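## Task

Carry the tote from the staging bench over to the work bench. The stand's post is locked in a hole by a spring pin that has a pull knob; once the pin is pulled, the post falls unless held. Letting the post fall fails the task, and so can lowering it quickly even while holding it. Lift the post by 3 holes (7.6 cm) and lock it there with the pin. Take the wooden block out of the tote and set it on the stand's top plate. At the end the tote must rest on the work bench with nothing of it sticking past the edge. One or both robots may be used. When finished, release everything and back away. A robot that tips over or ends leaning fails the task. Anything held in place only by a robot at the end does not count.

## Robot and tools

Setup: two identical Hello Robot Stretch 3 robots, r1 and r2. Each has a two-wheel base (0.33 m long, 0.34 m wide) with a passive rear omni wheel, a lift on a mast, and one telescoping arm that reaches out to the robot's RIGHT side. The base cannot strafe, so moving the gripper forward means driving the base. An on-the-spot turn pivots around the point midway between the drive wheels, 0.05 m behind the front edge. With the arm retracted and wrist folded, the swept circle has radius 0.28 m; an unfolded level wrist reaches past it. Loose objects may occasionally get nudged.

Frames: the base frame sits on the floor between the drive wheels, x forward, y left, z up. hand_pose is reported in it, at the point where closed fingertips meet; with all wrist joints at zero, that frame's x is up, y points back along the arm toward the mast, z toward the rear. The odometry frame is the base frame at scene start. Each robot reports in its own frames, so relative positions come only from images, lidar_m, wrist_depth_mm and head_depth_mm.

execute_actions: argument actions is a list of zero or one action; empty just returns state and images. The action is an object keyed by "r1" and/or "r2". Under each: "base" with exactly one of translate_m (metres, offset from the base's last reported position, forward positive, -1 to 1) or rotate_rad (radians, offset, counter-clockwise/left positive, -3.2 to 3.2); "joints" with absolute targets by name: lift_m 0 to 1.1 (arm height), arm_m 0 to 0.52 (extension), wrist_yaw_rad -1.345 to 4.42 (0 along the arm, positive toward the front, 3.0 folded over the base), wrist_pitch_rad -1.57 to 0.451 (0 level, negative tips down), wrist_roll_rad -2.911 to 2.911, gripper_m -0.089 to 0.179 (bigger is wider; actual tip gap is 0.007 less nearly closed, 0.025 less fully open, zero below 0.007), head_pan_rad -3.953 to 1.73 (0 forward, -1.57 along the arm), head_tilt_rad -1.53 to 0.419 (negative down). Optional "contact_limits": {"arm_m": effort % 1 to 100}, stopping the arm with contact_stop near that effort and capping its holding force until the next action. All motions in an action start together; none exceeds 15 s. Anything omitted may keep pushing to an old target. Unknown keys or out-of-range values refuse the call entirely. cameras: list of r1_/r2_ head_camera, nav_camera, wrist_camera, or "all"; null/omitted gives all, [] gives none. If a result reports a stop, the rest of that reply's motion calls do not run.

wait: seconds 0 to 10; returns state and images. zoom_image: camera name plus region [x0, y0, x1, y1] in pixels from top-left, at most 504x504, on the latest full image. finished_scene: scene number 1 or 2; irreversible; result says success and gives the next task. Replying without a tool call ends all remaining scenes.

Results: base_status/joint_status per motion: done (for base, wheels turned fully even if slipping), off_target (resting away from target, possibly still pushing), contact_stop, time_out, torque_fault (target dropped; holds where it stopped unless slack/off). on_its_own covers uncommanded parts; its "held at" is a target, not a position. motor_effort is % of max, positive toward higher values, bracketed peak; readings have fixed per-motor bias and noise. Positive wheel effort pushes forward. lidar_m: 12 distances from base origin, 30-degree sectors starting straight ahead, counter-clockwise (4th left, 7th behind, 10th right), plane 0.17 m up, range 0.15 to 12 m, '-' for nothing; sees table legs not tops, sees other robots, misses clear things; own parts can block sectors 5, 6, 9, 10. wrist_depth_mm (45 to 1000) and head_depth_mm (280 to 4000, head image is sideways): 7x7 grids of median depth. base_odometry counts wheel turns; heading -3.142 to 3.142, left positive; turned_by_wheels and turned_by_imu since last result; base_tilt degrees (forward/right positive) with up to ~4 degree fixed error.

Contact behavior: lift and arm stop on firm pushes and go slack until recommanded; a slack lift can sink under load or be pushed up by closing fingers on a surface. Base, wrist and head never contact-stop. Wrist servos under sustained strain switch off for 10 s (torque_fault).

Speed: 0.30 m/s and 1.9 rad/s only with lift_m under 0.30, arm_m under 0.03, wrist_yaw_rad above 2.54; else 0.10 m/s and 0.63 rad/s.

Gripper: close to below the object width to grip; open at least 0.02 above the touch value to release. Readings do not confirm a hold.

Avoid: folding/unfolding the wrist unless lift_m is 0.32 to 0.95, pitch -0.4, roll near 0 (then lift may go to 0.25); with yaw below -0.4 keep pitch at -0.5 or lower. Arm pushes with the gripper above ~0.45 m can tip the robot, especially repeated or with raised limits. Driving while holding something fixed, or snagging furniture (worst in reverse), can tip it; reverse in small steps, pull the gripper free, drop lift to ~0.2 if still tilted. Robots pressing on each other fails the run; robots may travel up to 2.5 cm apart per metre, which strains shared loads. Don't drop the post or lower it fast; don't drop objects.

Thinking time passes in simulation while the robots hold their last commands.

Each tool is called after ">>>" by a JSON object that holds its "op" and its "data", one argument or row to a line.

## Session

>>> {"op": "execute_actions", "data": {
  "actions": []
}}

Scene clock: 0.00 s.
r1.base_odometry: x=+0.000 y=+0.000 heading=+0.000 (m, m, rad; r1's odometry frame)
r1.turned_by_wheels: +0.000 (rad since the last result)
r1.turned_by_imu: +0.000 (rad since the last result)
r1.base_tilt: forward=-1.1 right=+1.0 (deg)
r1.lidar_m: 3.03 1.64 1.17 1.10 1.13 1.49 3.58 1.91 1.65 0.96 3.71 1.73
r1.head_depth_mm: 1886 2720 - - 2990 2921 2000 / 1908 2949 - - - 2857 1977 / 1925 2992 - - - 2829 1938 / 1951 2986 - - - 2840 1945 / 1952 3116 - - - 2776 1939 / 1972 3166 - - - 2747 1926 / 1993 3075 3630 3692 3724 2711 1886
r1.base_status: not commanded
r1.joint_positions: lift_m=+0.480 arm_m=-0.003 wrist_yaw_rad=+2.847 wrist_pitch_rad=-0.423 wrist_roll_rad=+0.007 gripper_m=+0.037 head_pan_rad=+0.004 head_tilt_rad=+0.007
r1.joint_status: not commanded
r1.motor_effort: left_wheel=+0 right_wheel=+0 lift_m=+41 arm_m=+0 wrist_yaw_rad=+0 wrist_pitch_rad=+7 wrist_roll_rad=+0 gripper_m=+0 head_pan_rad=+0 head_tilt_rad=+1 (%)
r1.hand_pose: x=+0.0437 y=+0.0718 z=+0.4920 quat_wxyz=(+0.249, +0.708, +0.045, +0.660) (m; r1's base frame)
r1.wrist_depth_mm: 877 943 - - - - - / 920 - - - - - - / - - - - - - - / - - - - - - - / - 933 968 937 926 920 923 / 769 769 - 791 783 778 759 / 683 - 660 680 649 665 665
r2.base_odometry: x=+0.000 y=+0.000 heading=+0.000 (m, m, rad; r2's odometry frame)
r2.turned_by_wheels: +0.000 (rad since the last result)
r2.turned_by_imu: +0.000 (rad since the last result)
r2.base_tilt: forward=+0.1 right=+0.5 (deg)
r2.lidar_m: 2.31 1.81 1.48 3.65 1.13 1.11 2.00 2.10 1.25 1.10 1.10 1.30
r2.head_depth_mm: 1700 1940 1933 1911 1904 1883 1858 / 1712 2334 2424 2387 2378 2299 2194 / 1718 2517 3177 3171 3132 3035 2290 / 1719 2539 - - - 3618 2265 / 1732 2509 - - - 3517 2248 / 1748 2538 - - - 3476 2246 / 1754 2559 - - 3860 3528 2240
r2.base_status: not commanded
r2.joint_positions: lift_m=+0.407 arm_m=+0.000 wrist_yaw_rad=+2.801 wrist_pitch_rad=-0.500 wrist_roll_rad=-0.015 gripper_m=+0.037 head_pan_rad=+0.009 head_tilt_rad=+0.010
r2.joint_status: not commanded
r2.motor_effort: left_wheel=-1 right_wheel=+0 lift_m=+36 arm_m=-1 wrist_yaw_rad=+1 wrist_pitch_rad=+3 wrist_roll_rad=+0 gripper_m=-1 head_pan_rad=+0 head_tilt_rad=+1 (%)
r2.hand_pose: x=+0.0501 y=+0.0566 z=+0.4018 quat_wxyz=(+0.288, +0.700, +0.059, +0.651) (m; r2's base frame)
r2.wrist_depth_mm: - - - - - - - / - - - - - - - / - - - - - - - / - 885 910 900 883 889 900 / 727 753 731 721 727 736 735 / 619 - 629 618 634 614 624 / 529 517 - 538 519 535 535
pictures: r1_head_camera (sideways: a quarter turn clockwise sets it upright), r1_nav_camera (sideways: a quarter turn counterclockwise sets it upright), r1_wrist_camera, r2_head_camera (sideways: a quarter turn clockwise sets it upright), r2_nav_camera (sideways: a quarter turn counterclockwise sets it upright), r2_wrist_camera
Images, in order (width x height): r1_head_camera 896x504, r1_nav_camera 672x504, r1_wrist_camera 644x364, r2_head_camera 896x504, r2_nav_camera 672x504, r2_wrist_camera 644x364.

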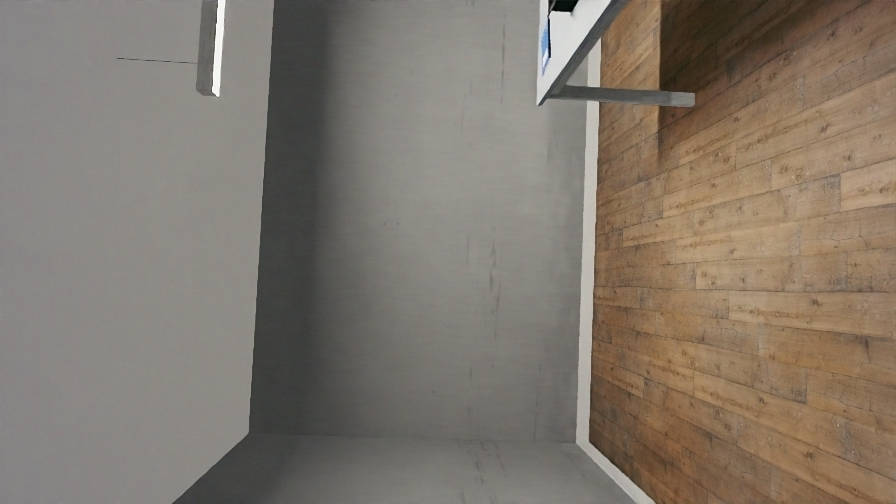

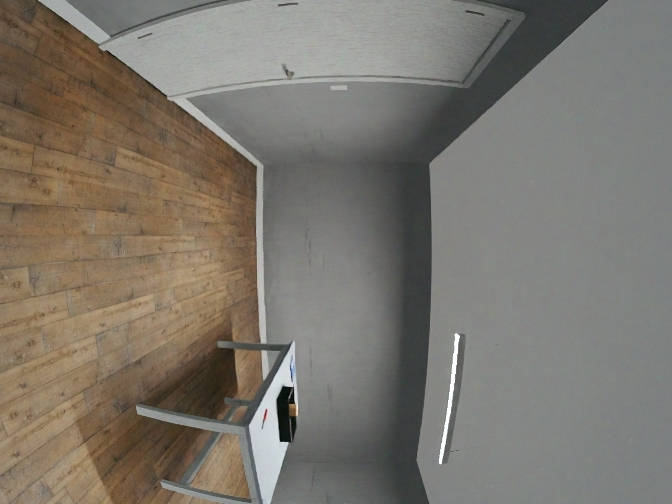

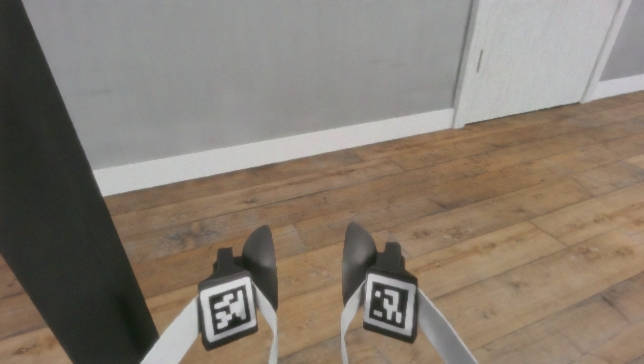

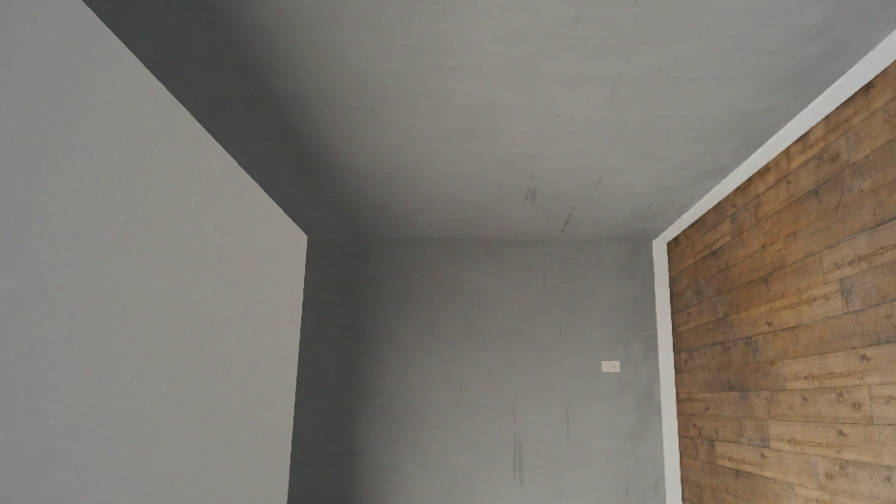

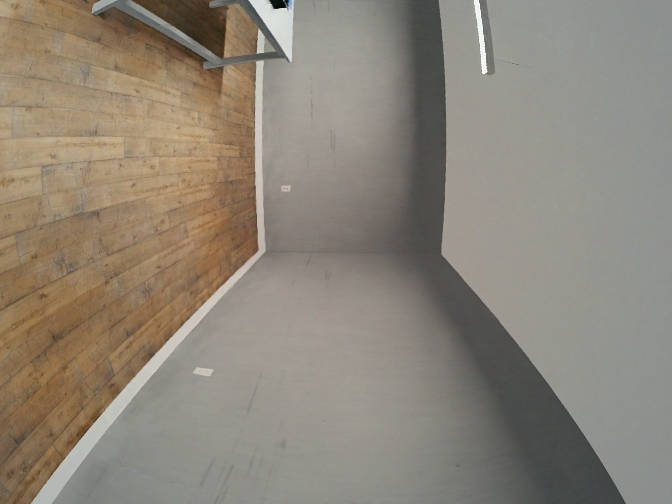

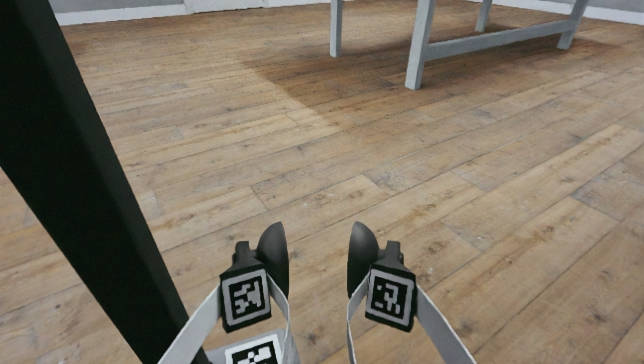

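>>> {"op": "execute_actions", "data": {
  "actions": [
    {"r1":{"joints":{"head_pan_rad":-1.7,"head_tilt_rad":-0.4}},"r2":{"joints":{"head_pan_rad":1.7,"head_tilt_rad":-0.4}}}
  ],
  "cameras": ["r1_head_camera","r1_nav_camera","r2_head_camera","r2_nav_camera"]
}}

Scene clock: 3.87 s.
r1.base_odometry: x=+0.000 y=+0.000 heading=+0.000 (m, m, rad; r1's odometry frame)
r1.turned_by_wheels: +0.000 (rad since the last result)
r1.turned_by_imu: +0.001 (rad since the last result)
r1.base_tilt: forward=-1.0 right=+1.0 (deg)
r1.lidar_m: 3.01 1.63 1.17 1.10 1.13 1.49 3.60 1.91 1.65 0.96 3.71 1.73
r1.head_depth_mm: 3294 3552 3864 1273 2020 1616 1312 / 3218 3494 3866 1255 1972 1623 1314 / 3189 3438 3705 1249 1830 1559 1308 / 3108 3438 3671 2486 1977 1605 1296 / 3065 3300 3667 2949 2075 1583 1289 / 3009 3272 3511 2562 2041 1584 1282 / 2953 3208 3474 2846 2035 1571 1278
r1.base_status: not commanded
r1.joint_positions: lift_m=+0.480 arm_m=-0.003 wrist_yaw_rad=+2.847 wrist_pitch_rad=-0.423 wrist_roll_rad=+0.007 gripper_m=+0.037 head_pan_rad=-1.693 head_tilt_rad=-0.395
r1.joint_status: all done
r1.motor_effort: left_wheel=+0(1) right_wheel=+0(0) lift_m=+41(41) arm_m=+0(0) wrist_yaw_rad=+0(1) wrist_pitch_rad=+7(7) wrist_roll_rad=+0(0) gripper_m=+0(0) head_pan_rad=-5(59) head_tilt_rad=-3(26) (%)
r1.hand_pose: x=+0.0437 y=+0.0718 z=+0.4920 quat_wxyz=(+0.249, +0.708, +0.045, +0.660) (m; r1's base frame)
r1.wrist_depth_mm: 899 944 - - - - - / 920 - - - - - - / - - - - - - - / - - - - - - - / - 936 975 941 922 907 938 / 783 810 - 778 776 774 784 / 681 - 655 657 654 669 671
r2.base_odometry: x=+0.000 y=+0.000 heading=+0.000 (m, m, rad; r2's odometry frame)
r2.turned_by_wheels: +0.000 (rad since the last result)
r2.turned_by_imu: -0.001 (rad since the last result)
r2.base_tilt: forward=+0.4 right=+0.4 (deg)
r2.lidar_m: 2.32 1.81 1.49 3.67 1.13 1.11 2.01 2.11 1.25 1.10 1.10 1.29
r2.head_depth_mm: 3292 3440 3693 3719 2419 1773 1413 / 3219 3437 3754 3645 2379 1780 1395 / 3196 3480 3681 3705 2379 1750 1397 / 3246 3417 3687 3595 2380 1777 1394 / 3156 3393 3668 3655 2385 1766 1384 / 3141 3314 3622 3326 2354 1748 1390 / 3091 3190 3428 3619 - - -
r2.base_status: not commanded
r2.joint_positions: lift_m=+0.407 arm_m=+0.000 wrist_yaw_rad=+2.801 wrist_pitch_rad=-0.500 wrist_roll_rad=-0.015 gripper_m=+0.037 head_pan_rad=+1.693 head_tilt_rad=-0.395
r2.joint_status: all done
r2.motor_effort: left_wheel=-1(1) right_wheel=+0(0) lift_m=+35(35) arm_m=-1(1) wrist_yaw_rad=+1(1) wrist_pitch_rad=+3(4) wrist_roll_rad=+0(0) gripper_m=+0(0) head_pan_rad=+3(40) head_tilt_rad=-2(28) (%)
r2.hand_pose: x=+0.0501 y=+0.0566 z=+0.4017 quat_wxyz=(+0.288, +0.700, +0.059, +0.651) (m; r2's base frame)
r2.wrist_depth_mm: - - - - - - - / - - - - - - - / - - - - - - - / - 885 881 898 884 908 892 / 715 740 747 725 725 739 727 / 612 - 643 624 632 618 625 / 529 518 - 534 527 532 531
pictures: r1_head_camera (sideways: a quarter turn clockwise sets it upright), r1_nav_camera (sideways: a quarter turn counterclockwise sets it upright), r2_head_camera (sideways: a quarter turn clockwise sets it upright), r2_nav_camera (sideways: a quarter turn counterclockwise sets it upright)
Images, in order (width x height): r1_head_camera 896x504, r1_nav_camera 672x504, r2_head_camera 896x504, r2_nav_camera 672x504.

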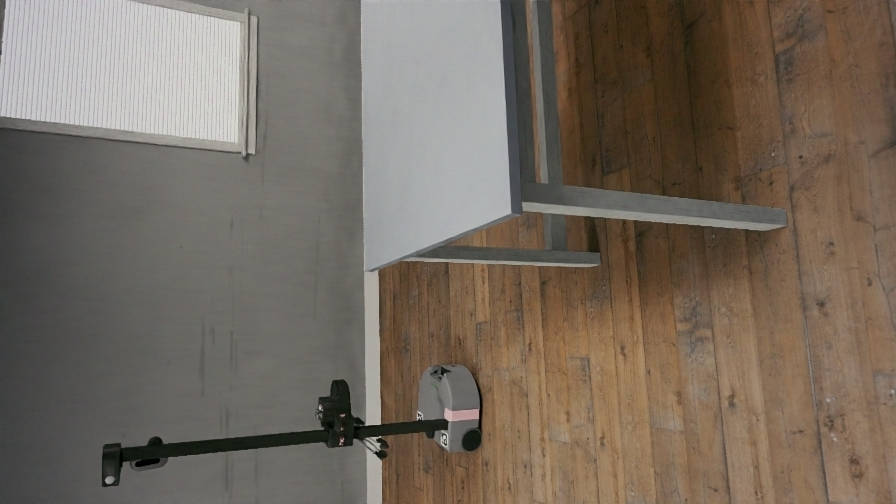

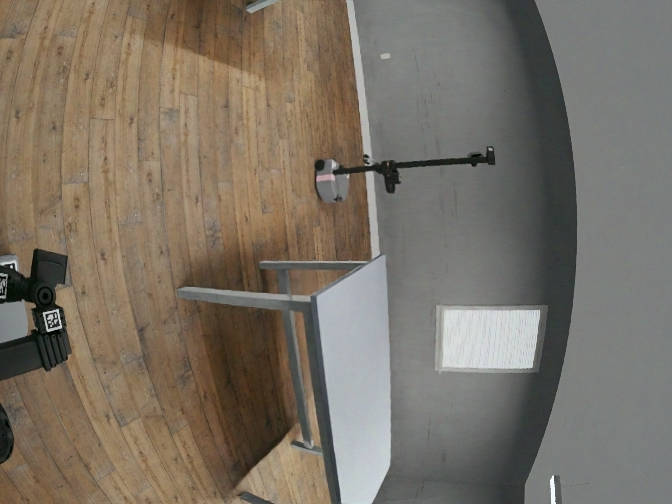

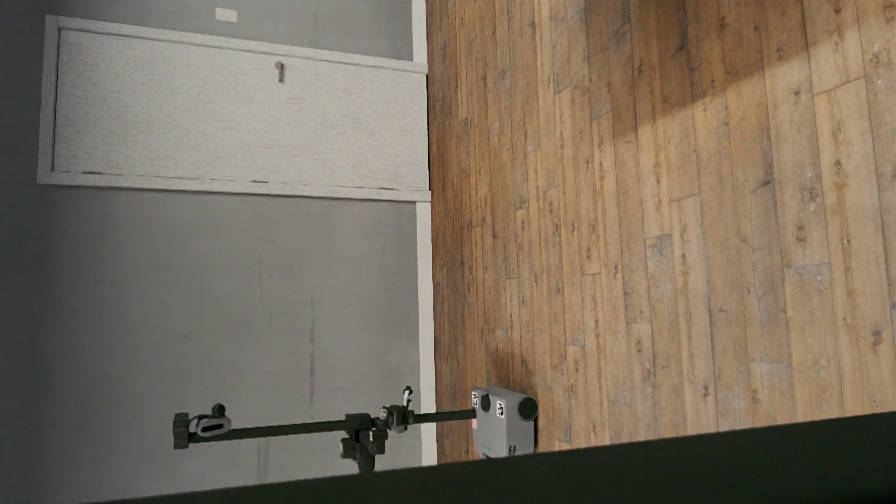

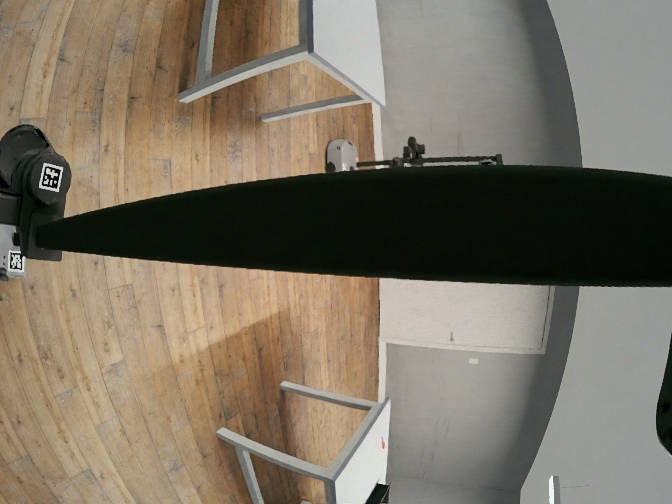

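>>> {"op": "execute_actions", "data": {
  "actions": [
    {"r1":{"joints":{"head_pan_rad":-2.5,"head_tilt_rad":-0.3}},"r2":{"joints":{"head_pan_rad":0.85,"head_tilt_rad":-0.3}}}
  ],
  "cameras": ["r1_head_camera","r1_nav_camera","r2_head_camera"]
}}

Scene clock: 7.00 s.
r1.base_odometry: x=+0.000 y=+0.000 heading=+0.000 (m, m, rad; r1's odometry frame)
r1.turned_by_wheels: +0.000 (rad since the last result)
r1.turned_by_imu: +0.001 (rad since the last result)
r1.base_tilt: forward=-1.1 right=+0.9 (deg)
r1.lidar_m: 3.03 1.64 1.16 1.11 1.13 1.49 3.57 1.91 1.65 0.95 3.71 1.73
r1.head_depth_mm: 3677 3876 - 3739 2402 1772 1397 / 3890 - - 3495 2377 1749 1393 / - - - 3163 2238 1742 1382 / - - - 2916 2366 1728 1377 / - - - 1730 2306 1732 1373 / - - - 1468 2196 1718 1358 / 3779 3985 - 1444 1993 1708 1357
r1.base_status: not commanded
r1.joint_positions: lift_m=+0.480 arm_m=-0.003 wrist_yaw_rad=+2.847 wrist_pitch_rad=-0.423 wrist_roll_rad=+0.007 gripper_m=+0.037 head_pan_rad=-2.493 head_tilt_rad=-0.310
r1.joint_status: all done
r1.motor_effort: left_wheel=+1(0) right_wheel=+0(0) lift_m=+41(41) arm_m=+0(0) wrist_yaw_rad=+1(1) wrist_pitch_rad=+7(7) wrist_roll_rad=+0(0) gripper_m=+1(0) head_pan_rad=-5(56) head_tilt_rad=+5(14) (%)
r1.hand_pose: x=+0.0437 y=+0.0718 z=+0.4920 quat_wxyz=(+0.249, +0.708, +0.045, +0.660) (m; r1's base frame)
r1.wrist_depth_mm: 883 945 - - - - - / 947 - - - - - - / - - - - - - - / - - - - - - - / - 945 955 933 944 914 896 / 786 803 - 793 774 786 764 / 684 - 664 666 660 662 667
r2.base_odometry: x=+0.000 y=+0.000 heading=+0.000 (m, m, rad; r2's odometry frame)
r2.turned_by_wheels: +0.000 (rad since the last result)
r2.turned_by_imu: -0.001 (rad since the last result)
r2.base_tilt: forward=+0.3 right=+0.5 (deg)
r2.lidar_m: 2.31 1.80 1.48 3.66 1.14 1.11 2.00 2.11 1.25 1.10 1.10 1.29
r2.head_depth_mm: 3530 3966 - - 2778 1948 1520 / 3633 - - 3975 2699 1964 1498 / 3628 - - 2490 2744 1953 1510 / 3639 - - 1951 2757 1869 1505 / 3703 - - 1972 2346 1794 1498 / 3715 - - 2123 2731 1955 1495 / 3739 - - - 2566 1912 1491
r2.base_status: not commanded
r2.joint_positions: lift_m=+0.407 arm_m=+0.000 wrist_yaw_rad=+2.801 wrist_pitch_rad=-0.500 wrist_roll_rad=-0.015 gripper_m=+0.037 head_pan_rad=+0.857 head_tilt_rad=-0.310
r2.joint_status: all done
r2.motor_effort: left_wheel=-1(1) right_wheel=+0(0) lift_m=+35(35) arm_m=-1(0) wrist_yaw_rad=+1(1) wrist_pitch_rad=+3(3) wrist_roll_rad=+0(0) gripper_m=+0(0) head_pan_rad=-3(38) head_tilt_rad=+5(15) (%)
r2.hand_pose: x=+0.0501 y=+0.0566 z=+0.4018 quat_wxyz=(+0.288, +0.700, +0.059, +0.651) (m; r2's base frame)
r2.wrist_depth_mm: - - - - - - - / - - - - - - - / - - - - - - - / - 897 901 897 917 889 888 / 722 750 732 728 728 732 744 / 608 - 637 623 624 619 615 / 537 517 - 539 520 529 536
pictures: r1_head_camera (sideways: a quarter turn clockwise sets it upright), r1_nav_camera (sideways: a quarter turn counterclockwise sets it upright), r2_head_camera (sideways: a quarter turn clockwise sets it upright)
Images, in order (width x height): r1_head_camera 896x504, r1_nav_camera 672x504, r2_head_camera 896x504.

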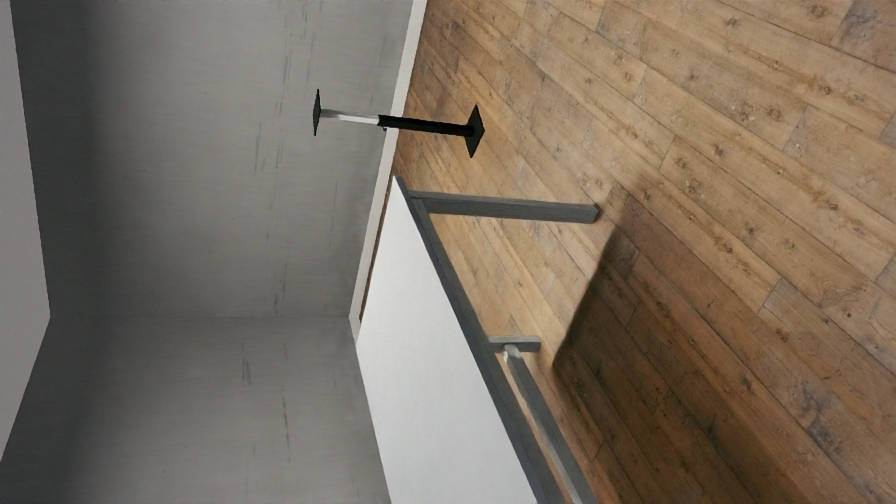

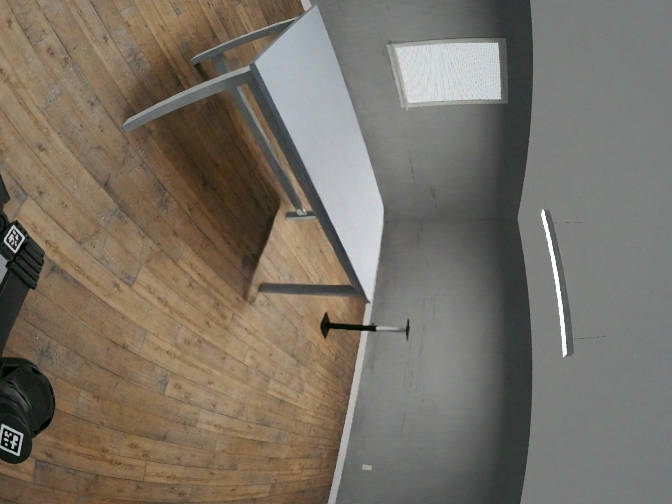

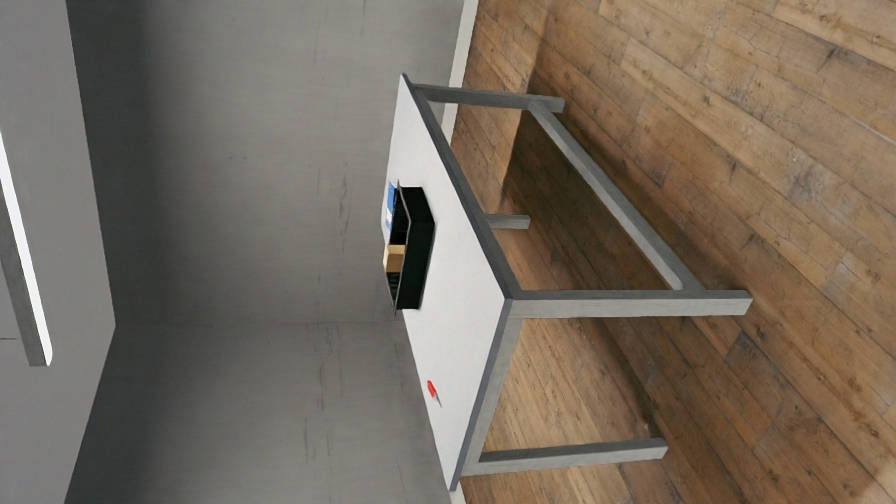

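>>> {"op": "zoom_image", "data": {
  "camera": "r2_head_camera",
  "region": [340, 160, 500, 340]
}}

>>> {"op": "zoom_image", "data": {
  "camera": "r1_head_camera",
  "region": [300, 70, 500, 170]
}}

Region (340, 160, 500, 340) of r2_head_camera's 896x504 image, scaled by 2.800, with more detail than that image has.

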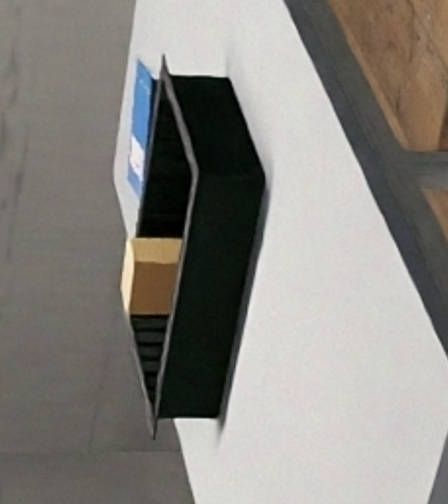

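Region (300, 70, 500, 170) of r1_head_camera's 896x504 image, scaled by 2.520, with more detail than that image has.

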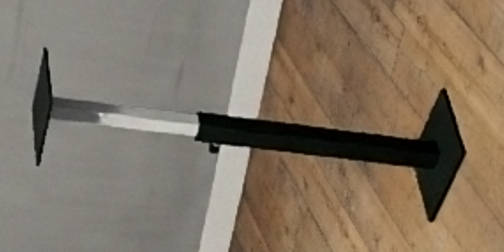

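>>> {"op": "execute_actions", "data": {
  "actions": [
    {"r1":{"base":{"rotate_rad":-0.186},"joints":{"lift_m":0.27,"head_pan_rad":-1.0,"head_tilt_rad":-0.5}},"r2":{"joints":{"lift_m":0.27,"head_pan_rad":-2.0,"head_tilt_rad":-0.5}}}
  ],
  "cameras": []
}}

>>> {"op": "execute_actions", "data": {
  "actions": [
    {"r1":{"base":{"translate_m":0.36}},"r2":{"base":{"rotate_rad":-2.63}}}
  ],
  "cameras": []
}}

>>> {"op": "execute_actions", "data": {
  "actions": [
    {"r1":{"base":{"translate_m":1.0}},"r2":{"base":{"translate_m":-1.0}}}
  ],
  "cameras": ["r1_nav_camera","r2_nav_camera"]
}}

Scene clock: 27.83 s.
r1.base_odometry: x=+0.000 y=+0.000 heading=-0.186 (m, m, rad; r1's odometry frame)
r1.turned_by_wheels: -0.186 (rad since the last result)
r1.turned_by_imu: -0.188 (rad since the last result)
r1.base_tilt: forward=-1.1 right=+1.0 (deg)
r1.lidar_m: 3.02 2.11 1.26 1.10 1.10 1.30 2.32 1.92 1.79 0.95 2.39 1.73
r1.head_depth_mm: 2929 3207 3400 2524 1878 1499 1237 / 3004 3284 3356 2495 1871 1491 1237 / 3114 3421 3683 2462 1855 1481 1232 / 3293 3567 3771 2484 1855 1479 1226 / 3380 3743 3659 2434 1823 1459 1214 / 3439 3936 3595 2439 1815 1450 1216 / 3688 - 3557 2300 1809 1444 1212
r1.base_status: done
r1.joint_positions: lift_m=+0.270 arm_m=-0.003 wrist_yaw_rad=+2.847 wrist_pitch_rad=-0.424 wrist_roll_rad=+0.007 gripper_m=+0.037 head_pan_rad=-1.007 head_tilt_rad=-0.494
r1.joint_status: all done
r1.motor_effort: left_wheel=+3(8) right_wheel=-3(5) lift_m=+36(36) arm_m=+0(1) wrist_yaw_rad=+1(1) wrist_pitch_rad=+8(8) wrist_roll_rad=+0(0) gripper_m=+1(0) head_pan_rad=+4(59) head_tilt_rad=-3(22) (%)
r1.hand_pose: x=+0.0437 y=+0.0717 z=+0.2816 quat_wxyz=(+0.249, +0.708, +0.045, +0.660) (m; r1's base frame)
r1.wrist_depth_mm: 867 948 - - - - - / 880 - - - - - - / - - - - - - - / - 777 766 760 752 787 740 / - 616 640 617 616 611 604 / - 518 - 526 515 514 514 / 439 - - 441 434 442 437
r2.base_odometry: x=+0.000 y=+0.000 heading=+0.000 (m, m, rad; r2's odometry frame)
r2.turned_by_wheels: +0.000 (rad since the last result)
r2.turned_by_imu: -0.001 (rad since the last result)
r2.base_tilt: forward=+0.2 right=+0.3 (deg)
r2.lidar_m: 2.31 1.81 1.48 3.66 1.13 1.11 2.01 2.11 1.25 1.10 1.10 1.29
r2.head_depth_mm: 1482 1657 1881 2189 2070 1612 1305 / 1364 1512 1688 1913 2015 1599 1310 / 1242 1363 1514 1699 1875 1603 1298 / 1157 1254 1373 1513 1704 1587 1302 / 1068 1155 1259 1382 1548 1596 1303 / 999 1075 1165 1271 1394 1489 1299 / 936 998 1080 1169 1283 1390 1295
r2.base_status: not commanded
r2.joint_positions: lift_m=+0.270 arm_m=+0.000 wrist_yaw_rad=+2.801 wrist_pitch_rad=-0.500 wrist_roll_rad=-0.015 gripper_m=+0.037 head_pan_rad=-1.993 head_tilt_rad=-0.494
r2.joint_status: all done
r2.motor_effort: left_wheel=-1(1) right_wheel=+0(0) lift_m=+26(26) arm_m=-1(0) wrist_yaw_rad=+1(1) wrist_pitch_rad=+3(4) wrist_roll_rad=+0(0) gripper_m=+0(0) head_pan_rad=-3(41) head_tilt_rad=-3(19) (%)
r2.hand_pose: x=+0.0501 y=+0.0566 z=+0.2651 quat_wxyz=(+0.288, +0.700, +0.059, +0.651) (m; r2's base frame)
r2.wrist_depth_mm: - - - - - - - / - - - - - - - / - 852 864 858 852 857 861 / - 664 660 668 661 664 667 / 529 551 554 543 548 542 552 / 456 - - 460 471 462 460 / - - - 399 390 399 399
pictures: none
No camera images: the call's "cameras" was empty. Leave "cameras" out to get every camera's image.

Scene clock: 30.70 s.
r1.base_odometry: x=+0.354 y=-0.066 heading=-0.186 (m, m, rad; r1's odometry frame)
r1.turned_by_wheels: +0.000 (rad since the last result)
r1.turned_by_imu: -0.001 (rad since the last result)
r1.base_tilt: forward=-1.1 right=+1.0 (deg)
r1.lidar_m: 2.67 2.31 1.37 1.19 1.19 1.39 2.49 2.19 1.03 1.59 2.55 1.40
r1.head_depth_mm: 2861 3079 3313 2436 1886 1485 1233 / 2916 3248 3418 2439 1869 1496 1230 / 3075 3344 3514 2472 1839 1479 1222 / 3145 3522 3725 2437 1837 1472 1230 / 3328 3599 3653 2448 1836 1468 1222 / 3378 3785 3646 2422 1810 1458 1218 / 3554 3940 1906 2196 1809 1447 1209
r1.base_status: done
r1.joint_positions: lift_m=+0.270 arm_m=-0.003 wrist_yaw_rad=+2.847 wrist_pitch_rad=-0.424 wrist_roll_rad=+0.007 gripper_m=+0.037 head_pan_rad=-1.007 head_tilt_rad=-0.494
r1.joint_status: not commanded
r1.motor_effort: left_wheel=+4(14) right_wheel=-2(6) lift_m=+36(35) arm_m=+0(0) wrist_yaw_rad=+0(1) wrist_pitch_rad=+8(8) wrist_roll_rad=+0(0) gripper_m=+1(0) head_pan_rad=+5(4) head_tilt_rad=-3(4) (%)
r1.hand_pose: x=+0.0437 y=+0.0717 z=+0.2816 quat_wxyz=(+0.249, +0.708, +0.045, +0.660) (m; r1's base frame)
r1.wrist_depth_mm: 902 - - - - - - / 992 - - - - - - / - - - - - - - / - 786 780 762 752 761 754 / - 620 643 604 607 613 598 / - 521 - 517 510 512 519 / 442 - - 443 429 437 438
r2.base_odometry: x=+0.000 y=+0.000 heading=-2.630 (m, m, rad; r2's odometry frame)
r2.turned_by_wheels: -2.630 (rad since the last result)
r2.turned_by_imu: -2.617 (rad since the last result)
r2.base_tilt: forward=+0.3 right=+0.6 (deg)
r2.lidar_m: 2.10 1.25 1.10 1.10 1.29 2.33 1.81 1.48 2.44 1.13 1.11 2.00
r2.head_depth_mm: 3273 3568 3856 2940 2085 1614 1307 / 3228 3503 3834 2913 2048 1602 1314 / 3243 3539 3868 2931 2088 1588 1305 / 3132 3411 3723 2886 2060 1593 1300 / 3101 3387 3627 2584 2077 1588 1292 / 3070 3319 3559 2727 2036 1581 1298 / 3039 3249 3604 2850 2023 1594 1293
r2.base_status: done
r2.joint_positions: lift_m=+0.270 arm_m=+0.000 wrist_yaw_rad=+2.801 wrist_pitch_rad=-0.500 wrist_roll_rad=-0.015 gripper_m=+0.037 head_pan_rad=-1.993 head_tilt_rad=-0.494
r2.joint_status: not commanded
r2.motor_effort: left_wheel=+1(10) right_wheel=-1(5) lift_m=+27(25) arm_m=-1(1) wrist_yaw_rad=+1(1) wrist_pitch_rad=+3(4) wrist_roll_rad=+0(0) gripper_m=+0(0) head_pan_rad=-3(3) head_tilt_rad=-3(4) (%)
r2.hand_pose: x=+0.0501 y=+0.0566 z=+0.2651 quat_wxyz=(+0.288, +0.700, +0.059, +0.651) (m; r2's base frame)
r2.wrist_depth_mm: 1000 - - - - - - / - - - - - - - / - 847 844 861 870 855 850 / - 667 659 664 651 665 668 / 533 554 541 538 543 548 540 / 458 - - 457 470 467 457 / - - - 402 391 401 397
pictures: none
No camera images: the call's "cameras" was empty. Leave "cameras" out to get every camera's image.

Scene clock: 35.70 s.
r1.base_odometry: x=+1.337 y=-0.251 heading=-0.186 (m, m, rad; r1's odometry frame)
r1.turned_by_wheels: +0.000 (rad since the last result)
r1.turned_by_imu: -0.003 (rad since the last result)
r1.base_tilt: forward=-1.1 right=+0.8 (deg)
r1.lidar_m: 1.68 2.79 1.64 1.41 1.41 1.67 2.97 1.69 2.00 1.90 0.61 1.45
r1.head_depth_mm: 2615 2862 3111 2304 1883 1492 1245 / 2754 2983 3223 2145 1858 1493 1232 / 2842 3146 3389 1082 1663 1471 1234 / 2977 3238 3456 1021 815 1354 1166 / 3042 3408 3562 1008 847 1458 1219 / 3185 3515 1498 1004 1634 1458 1206 / 3319 3617 1345 992 1679 1447 1207
r1.base_status: done
r1.joint_positions: lift_m=+0.270 arm_m=-0.003 wrist_yaw_rad=+2.847 wrist_pitch_rad=-0.424 wrist_roll_rad=+0.007 gripper_m=+0.037 head_pan_rad=-1.007 head_tilt_rad=-0.494
r1.joint_status: not commanded
r1.motor_effort: left_wheel=+4(15) right_wheel=-3(6) lift_m=+36(36) arm_m=+0(1) wrist_yaw_rad=+1(0) wrist_pitch_rad=+8(8) wrist_roll_rad=+0(0) gripper_m=+1(0) head_pan_rad=+5(4) head_tilt_rad=-2(3) (%)
r1.hand_pose: x=+0.0437 y=+0.0717 z=+0.2815 quat_wxyz=(+0.249, +0.708, +0.045, +0.660) (m; r1's base frame)
r1.wrist_depth_mm: - - - - - - - / - - - - - - - / - - - - - - - / - 784 772 767 752 769 748 / - 614 653 613 602 616 600 / - 508 - 517 508 512 510 / 441 - - 451 429 443 442
r2.base_odometry: x=+0.872 y=+0.490 heading=-2.630 (m, m, rad; r2's odometry frame)
r2.turned_by_wheels: +0.000 (rad since the last result)
r2.turned_by_imu: +0.000 (rad since the last result)
r2.base_tilt: forward=+0.3 right=+0.4 (deg)
r2.lidar_m: 2.64 1.57 1.38 1.38 1.63 2.95 1.26 0.75 0.67 3.35 2.02 1.68
r2.head_depth_mm: 3001 3257 3650 1207 876 1609 1245 / 3014 3271 3585 1206 853 1591 1239 / 2929 3197 3512 1202 857 942 1103 / 2881 3194 3430 1447 1890 1597 1302 / 2825 2992 3360 2278 2048 1585 1298 / 2809 3088 3347 2685 2053 1587 1299 / 2804 3062 3228 2839 2058 1591 1285
r2.base_status: done
r2.joint_positions: lift_m=+0.270 arm_m=+0.000 wrist_yaw_rad=+2.801 wrist_pitch_rad=-0.500 wrist_roll_rad=-0.015 gripper_m=+0.037 head_pan_rad=-1.993 head_tilt_rad=-0.494
r2.joint_status: not commanded
r2.motor_effort: left_wheel=+1(5) right_wheel=-2(6) lift_m=+26(26) arm_m=-1(0) wrist_yaw_rad=+1(1) wrist_pitch_rad=+4(3) wrist_roll_rad=+0(0) gripper_m=+0(0) head_pan_rad=-3(3) head_tilt_rad=-3(3) (%)
r2.hand_pose: x=+0.0501 y=+0.0566 z=+0.2651 quat_wxyz=(+0.288, +0.700, +0.059, +0.651) (m; r2's base frame)
r2.wrist_depth_mm: - - - - - - - / - - - - - - - / - 840 837 858 874 856 871 / - 669 665 665 669 668 672 / 534 553 542 537 537 545 550 / 454 - - 460 468 455 458 / - - - 399 387 400 400
pictures: r1_nav_camera (sideways: a quarter turn counterclockwise sets it upright), r2_nav_camera (sideways: a quarter turn counterclockwise sets it upright)
Images, in order (width x height): r1_nav_camera 672x504, r2_nav_camera 672x504.

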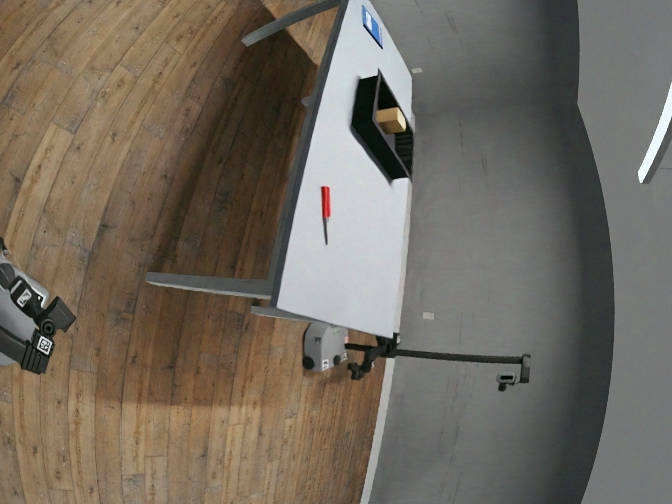

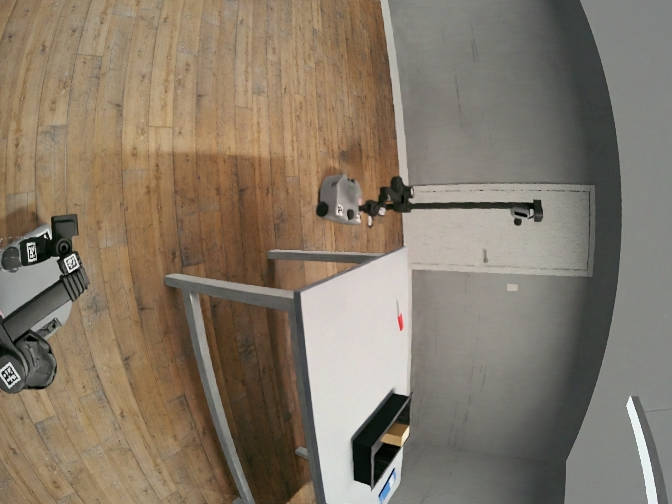

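>>> {"op": "execute_actions", "data": {
  "actions": [
    {"r1":{"base":{"translate_m":0.9}},"r2":{"base":{"translate_m":-0.85}}}
  ],
  "cameras": []
}}

>>> {"op": "execute_actions", "data": {
  "actions": [
    {"r1":{"base":{"rotate_rad":0.236},"joints":{"lift_m":0.9,"wrist_pitch_rad":-0.4,"head_pan_rad":-1.57,"head_tilt_rad":-0.7}},"r2":{"base":{"rotate_rad":-0.285},"joints":{"lift_m":0.9,"wrist_pitch_rad":-0.4,"head_pan_rad":-1.57,"head_tilt_rad":-0.7}}}
  ],
  "cameras": ["r1_head_camera","r2_head_camera"]
}}

Scene clock: 44.40 s.
r1.base_odometry: x=+2.221 y=-0.417 heading=-0.185 (m, m, rad; r1's odometry frame)
r1.turned_by_wheels: +0.000 (rad since the last result)
r1.turned_by_imu: -0.002 (rad since the last result)
r1.base_tilt: forward=-1.1 right=+0.9 (deg)
r1.lidar_m: 0.79 2.28 1.90 1.65 1.65 1.90 3.40 0.77 0.79 1.02 1.02 0.80
r1.head_depth_mm: 2468 2671 2902 935 769 615 525 / 2576 2801 3144 960 711 615 538 / 2649 2926 3127 970 688 611 1150 / 2736 3035 3232 1022 733 608 1174 / 2890 3175 3408 1009 757 607 1222 / 2934 3294 3483 1002 755 622 1219 / 3032 3301 3355 991 749 653 1208
r1.base_status: done
r1.joint_positions: lift_m=+0.270 arm_m=-0.003 wrist_yaw_rad=+2.847 wrist_pitch_rad=-0.424 wrist_roll_rad=+0.007 gripper_m=+0.037 head_pan_rad=-1.007 head_tilt_rad=-0.494
r1.joint_status: not commanded
r1.motor_effort: left_wheel=+4(15) right_wheel=-3(6) lift_m=+35(36) arm_m=+0(0) wrist_yaw_rad=+1(0) wrist_pitch_rad=+7(8) wrist_roll_rad=+0(0) gripper_m=+0(1) head_pan_rad=+4(5) head_tilt_rad=-4(2) (%)
r1.hand_pose: x=+0.0437 y=+0.0717 z=+0.2815 quat_wxyz=(+0.249, +0.708, +0.045, +0.660) (m; r1's base frame)
r1.wrist_depth_mm: - - - - - - - / - - - - - - - / - - - - - - - / - 763 779 750 763 750 755 / - 626 644 628 629 620 608 / - 518 - 516 516 512 516 / 444 - - 435 426 443 437
r2.base_odometry: x=+1.613 y=+0.906 heading=-2.630 (m, m, rad; r2's odometry frame)
r2.turned_by_wheels: +0.000 (rad since the last result)
r2.turned_by_imu: +0.000 (rad since the last result)
r2.base_tilt: forward=+0.3 right=+0.4 (deg)
r2.lidar_m: 3.09 1.86 1.63 1.63 1.93 2.38 0.79 0.47 0.41 0.41 0.49 2.40
r2.head_depth_mm: 2740 3088 3407 1207 857 665 1245 / 2791 3036 3327 1203 790 663 1205 / 2734 2952 3262 1130 800 660 586 / 2706 2868 3214 1038 848 660 585 / 2558 2747 3109 1054 771 659 568 / 2605 2816 3108 1183 845 658 566 / 2527 2835 3020 2888 840 656 564
r2.base_status: done
r2.joint_positions: lift_m=+0.270 arm_m=+0.000 wrist_yaw_rad=+2.801 wrist_pitch_rad=-0.500 wrist_roll_rad=-0.015 gripper_m=+0.037 head_pan_rad=-1.993 head_tilt_rad=-0.494
r2.joint_status: not commanded
r2.motor_effort: left_wheel=+1(6) right_wheel=-2(7) lift_m=+27(26) arm_m=-1(1) wrist_yaw_rad=+1(1) wrist_pitch_rad=+4(3) wrist_roll_rad=+0(0) gripper_m=+0(0) head_pan_rad=-3(3) head_tilt_rad=-3(2) (%)
r2.hand_pose: x=+0.0501 y=+0.0566 z=+0.2651 quat_wxyz=(+0.288, +0.700, +0.059, +0.651) (m; r2's base frame)
r2.wrist_depth_mm: - - - - - - - / - - - - - - - / - 858 860 845 872 859 860 / - 654 661 660 667 658 671 / 529 556 553 534 548 543 552 / 458 - - 459 464 461 459 / - - - 397 388 398 401
pictures: none
No camera images: the call's "cameras" was empty. Leave "cameras" out to get every camera's image.

Scene clock: 50.97 s.
r1.base_odometry: x=+2.221 y=-0.417 heading=+0.050 (m, m, rad; r1's odometry frame)
r1.turned_by_wheels: +0.236 (rad since the last result)
r1.turned_by_imu: +0.241 (rad since the last result)
r1.base_tilt: forward=-1.1 right=+0.9 (deg)
r1.lidar_m: 2.28 2.35 1.72 1.63 1.69 2.31 2.48 0.77 1.06 1.02 1.05 0.79
r1.head_depth_mm: 2641 3010 1016 783 678 - 1118 / 2633 2975 1007 781 673 - 1127 / 1188 2953 926 707 650 - 1117 / 2606 2919 935 703 646 - - / 2659 2943 930 699 664 - 1149 / 2632 2968 985 717 625 1293 1126 / 2652 2996 973 759 623 1287 1116
r1.base_status: done
r1.joint_positions: lift_m=+0.900 arm_m=-0.003 wrist_yaw_rad=+2.847 wrist_pitch_rad=-0.418 wrist_roll_rad=+0.007 gripper_m=+0.037 head_pan_rad=-1.563 head_tilt_rad=-0.691
r1.joint_status: all done
r1.motor_effort: left_wheel=-3(9) right_wheel=+2(8) lift_m=+46(47) arm_m=+0(0) wrist_yaw_rad=+1(0) wrist_pitch_rad=+9(10) wrist_roll_rad=+0(0) gripper_m=+0(0) head_pan_rad=-4(50) head_tilt_rad=-4(20) (%)
r1.hand_pose: x=+0.0439 y=+0.0723 z=+0.9124 quat_wxyz=(+0.247, +0.708, +0.043, +0.660) (m; r1's base frame)
r1.wrist_depth_mm: - - - - - - - / - - - - - - - / - - - - - - - / - - - - - - - / - - - - - - - / - - - - - - - / - - - - - - -
r2.base_odometry: x=+1.613 y=+0.906 heading=-2.915 (m, m, rad; r2's odometry frame)
r2.turned_by_wheels: -0.285 (rad since the last result)
r2.turned_by_imu: -0.285 (rad since the last result)
r2.base_tilt: forward=+0.2 right=+0.4 (deg)
r2.lidar_m: 2.40 2.29 1.68 1.63 1.69 2.34 2.38 0.58 0.43 0.41 0.43 0.59
r2.head_depth_mm: 2665 3021 1168 804 706 - 1008 / 2674 3013 1121 800 702 - 1019 / 2651 2953 1016 858 683 - - / 1293 2987 1048 773 680 - - / 2614 2977 1158 854 679 - 1010 / 2636 3044 1166 855 676 943 1005 / 2635 3028 1152 850 675 1304 1101
r2.base_status: done
r2.joint_positions: lift_m=+0.900 arm_m=+0.000 wrist_yaw_rad=+2.801 wrist_pitch_rad=-0.419 wrist_roll_rad=-0.015 gripper_m=+0.037 head_pan_rad=-1.577 head_tilt_rad=-0.692
r2.joint_status: all done
r2.motor_effort: left_wheel=+2(8) right_wheel=-1(4) lift_m=+45(47) arm_m=-1(1) wrist_yaw_rad=+1(1) wrist_pitch_rad=+5(5) wrist_roll_rad=+0(0) gripper_m=+0(0) head_pan_rad=+3(28) head_tilt_rad=-4(21) (%)
r2.hand_pose: x=+0.0537 y=+0.0669 z=+0.9122 quat_wxyz=(+0.262, +0.701, +0.030, +0.662) (m; r2's base frame)
r2.wrist_depth_mm: - - - - - - - / - - - - - - - / - - - - - - - / - - - - - - - / - - - - - - - / - - - - - - - / - - - - - - -
pictures: r1_head_camera (sideways: a quarter turn clockwise sets it upright), r2_head_camera (sideways: a quarter turn clockwise sets it upright)
Images, in order (width x height): r1_head_camera 896x504, r2_head_camera 896x504.

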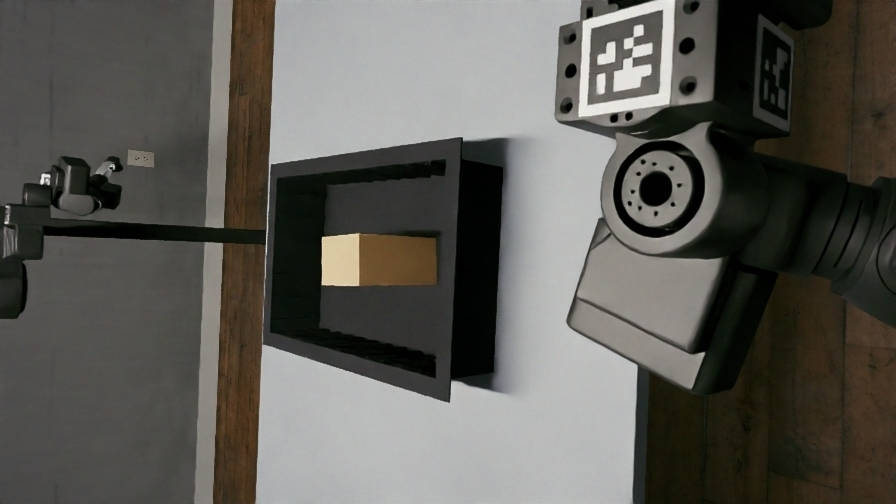

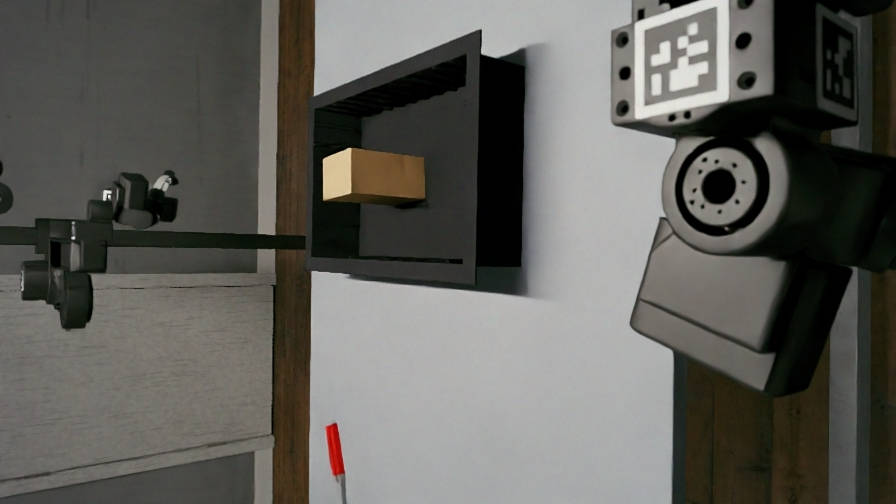

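>>> {"op": "execute_actions", "data": {
  "actions": [
    {"r1":{"base":{"translate_m":0.05},"joints":{"wrist_yaw_rad":0,"gripper_m":0.1}},"r2":{"base":{"translate_m":-0.07},"joints":{"wrist_yaw_rad":0,"gripper_m":0.1}}}
  ],
  "cameras": ["r1_head_camera","r2_head_camera","r1_wrist_camera","r2_wrist_camera"]
}}

Scene clock: 56.77 s.
r1.base_odometry: x=+2.271 y=-0.415 heading=+0.050 (m, m, rad; r1's odometry frame)
r1.turned_by_wheels: +0.000 (rad since the last result)
r1.turned_by_imu: +0.001 (rad since the last result)
r1.base_tilt: forward=-1.0 right=+1.0 (deg)
r1.lidar_m: 2.23 2.31 1.72 1.64 1.69 2.31 2.52 0.82 1.06 1.02 1.05 0.75
r1.head_depth_mm: 2644 3006 1011 784 673 - - / 2602 2950 966 717 672 - - / 2526 2918 949 706 - - - / 1405 2924 947 703 - 1270 1089 / 2662 2998 941 700 628 1272 1125 / 2633 2975 981 764 624 1267 1127 / 2676 3032 971 761 623 1288 1116
r1.base_status: done
r1.joint_positions: lift_m=+0.900 arm_m=-0.003 wrist_yaw_rad=+0.003 wrist_pitch_rad=-0.418 wrist_roll_rad=+0.007 gripper_m=+0.100 head_pan_rad=-1.563 head_tilt_rad=-0.691
r1.joint_status: all done
r1.motor_effort: left_wheel=-3(5) right_wheel=+3(6) lift_m=+47(46) arm_m=+0(1) wrist_yaw_rad=-3(5) wrist_pitch_rad=+9(9) wrist_roll_rad=+0(1) gripper_m=+0(83) head_pan_rad=-5(5) head_tilt_rad=-5(4) (%)
r1.hand_pose: x=-0.0208 y=-0.3667 z=+0.9124 quat_wxyz=(+0.690, +0.148, -0.694, -0.147) (m; r1's base frame)
r1.wrist_depth_mm: - - - - - - - / - - - - - - - / 698 726 648 443 627 696 681 / 530 529 469 437 393 515 509 / 429 425 335 346 347 415 412 / 356 359 352 348 351 352 345 / 307 - 302 298 300 291 300
r2.base_odometry: x=+1.681 y=+0.922 heading=-2.914 (m, m, rad; r2's odometry frame)
r2.turned_by_wheels: +0.000 (rad since the last result)
r2.turned_by_imu: -0.001 (rad since the last result)
r2.base_tilt: forward=+0.3 right=+0.5 (deg)
r2.lidar_m: 2.47 2.29 1.69 1.63 1.70 2.34 2.31 0.58 0.42 0.41 0.43 0.59
r2.head_depth_mm: 2682 2970 1179 864 704 - - / 2678 3049 1167 804 702 - - / 2647 3010 1036 856 726 - - / 1283 2880 1034 854 726 - 1103 / 2561 3008 1159 797 681 1277 1110 / 2661 3023 1152 854 677 1281 1098 / 2683 2988 1148 853 677 1278 1101
r2.base_status: done
r2.joint_positions: lift_m=+0.900 arm_m=+0.000 wrist_yaw_rad=+0.004 wrist_pitch_rad=-0.419 wrist_roll_rad=-0.015 gripper_m=+0.100 head_pan_rad=-1.577 head_tilt_rad=-0.692
r2.joint_status: all done
r2.motor_effort: left_wheel=+2(3) right_wheel=-2(4) lift_m=+44(44) arm_m=-1(1) wrist_yaw_rad=-5(4) wrist_pitch_rad=+5(5) wrist_roll_rad=+0(0) gripper_m=+0(80) head_pan_rad=+3(3) head_tilt_rad=-4(4) (%)
r2.hand_pose: x=-0.0207 y=-0.3688 z=+0.9122 quat_wxyz=(+0.697, +0.150, -0.686, -0.145) (m; r2's base frame)
r2.wrist_depth_mm: - - - - - - - / - - - - - - - / 691 690 648 599 645 710 688 / 512 513 464 382 380 519 517 / 400 407 406 401 402 411 407 / 333 341 336 337 337 336 336 / 284 280 286 286 287 288 286
pictures: r1_head_camera (sideways: a quarter turn clockwise sets it upright), r1_wrist_camera, r2_head_camera (sideways: a quarter turn clockwise sets it upright), r2_wrist_camera
Images, in order (width x height): r1_head_camera 896x504, r1_wrist_camera 644x364, r2_head_camera 896x504, r2_wrist_camera 644x364.

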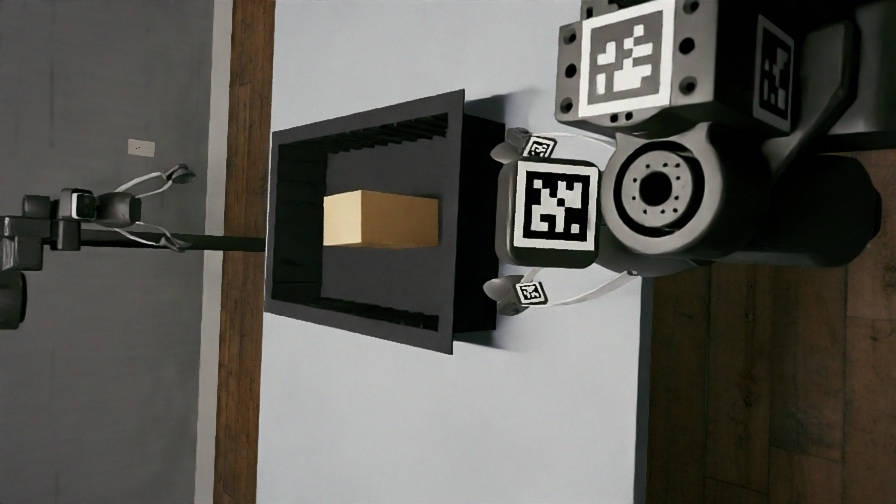

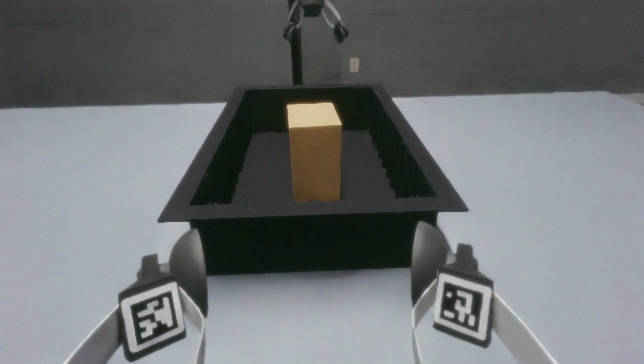

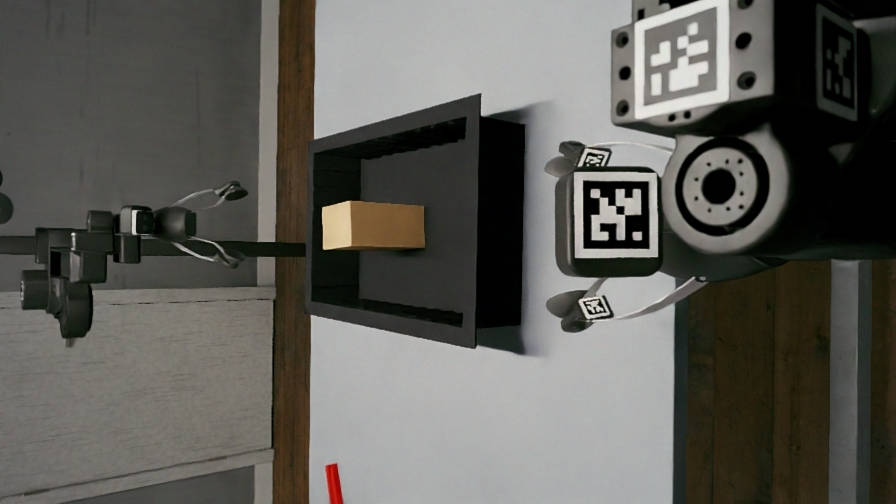

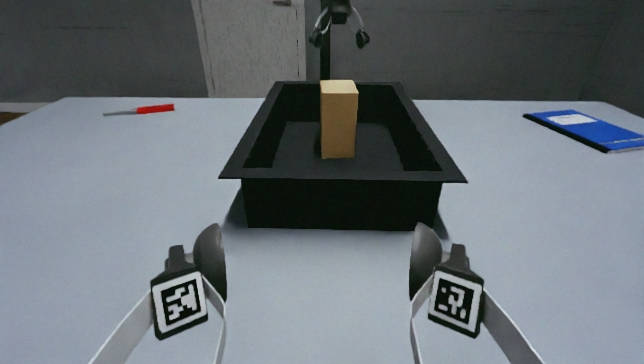

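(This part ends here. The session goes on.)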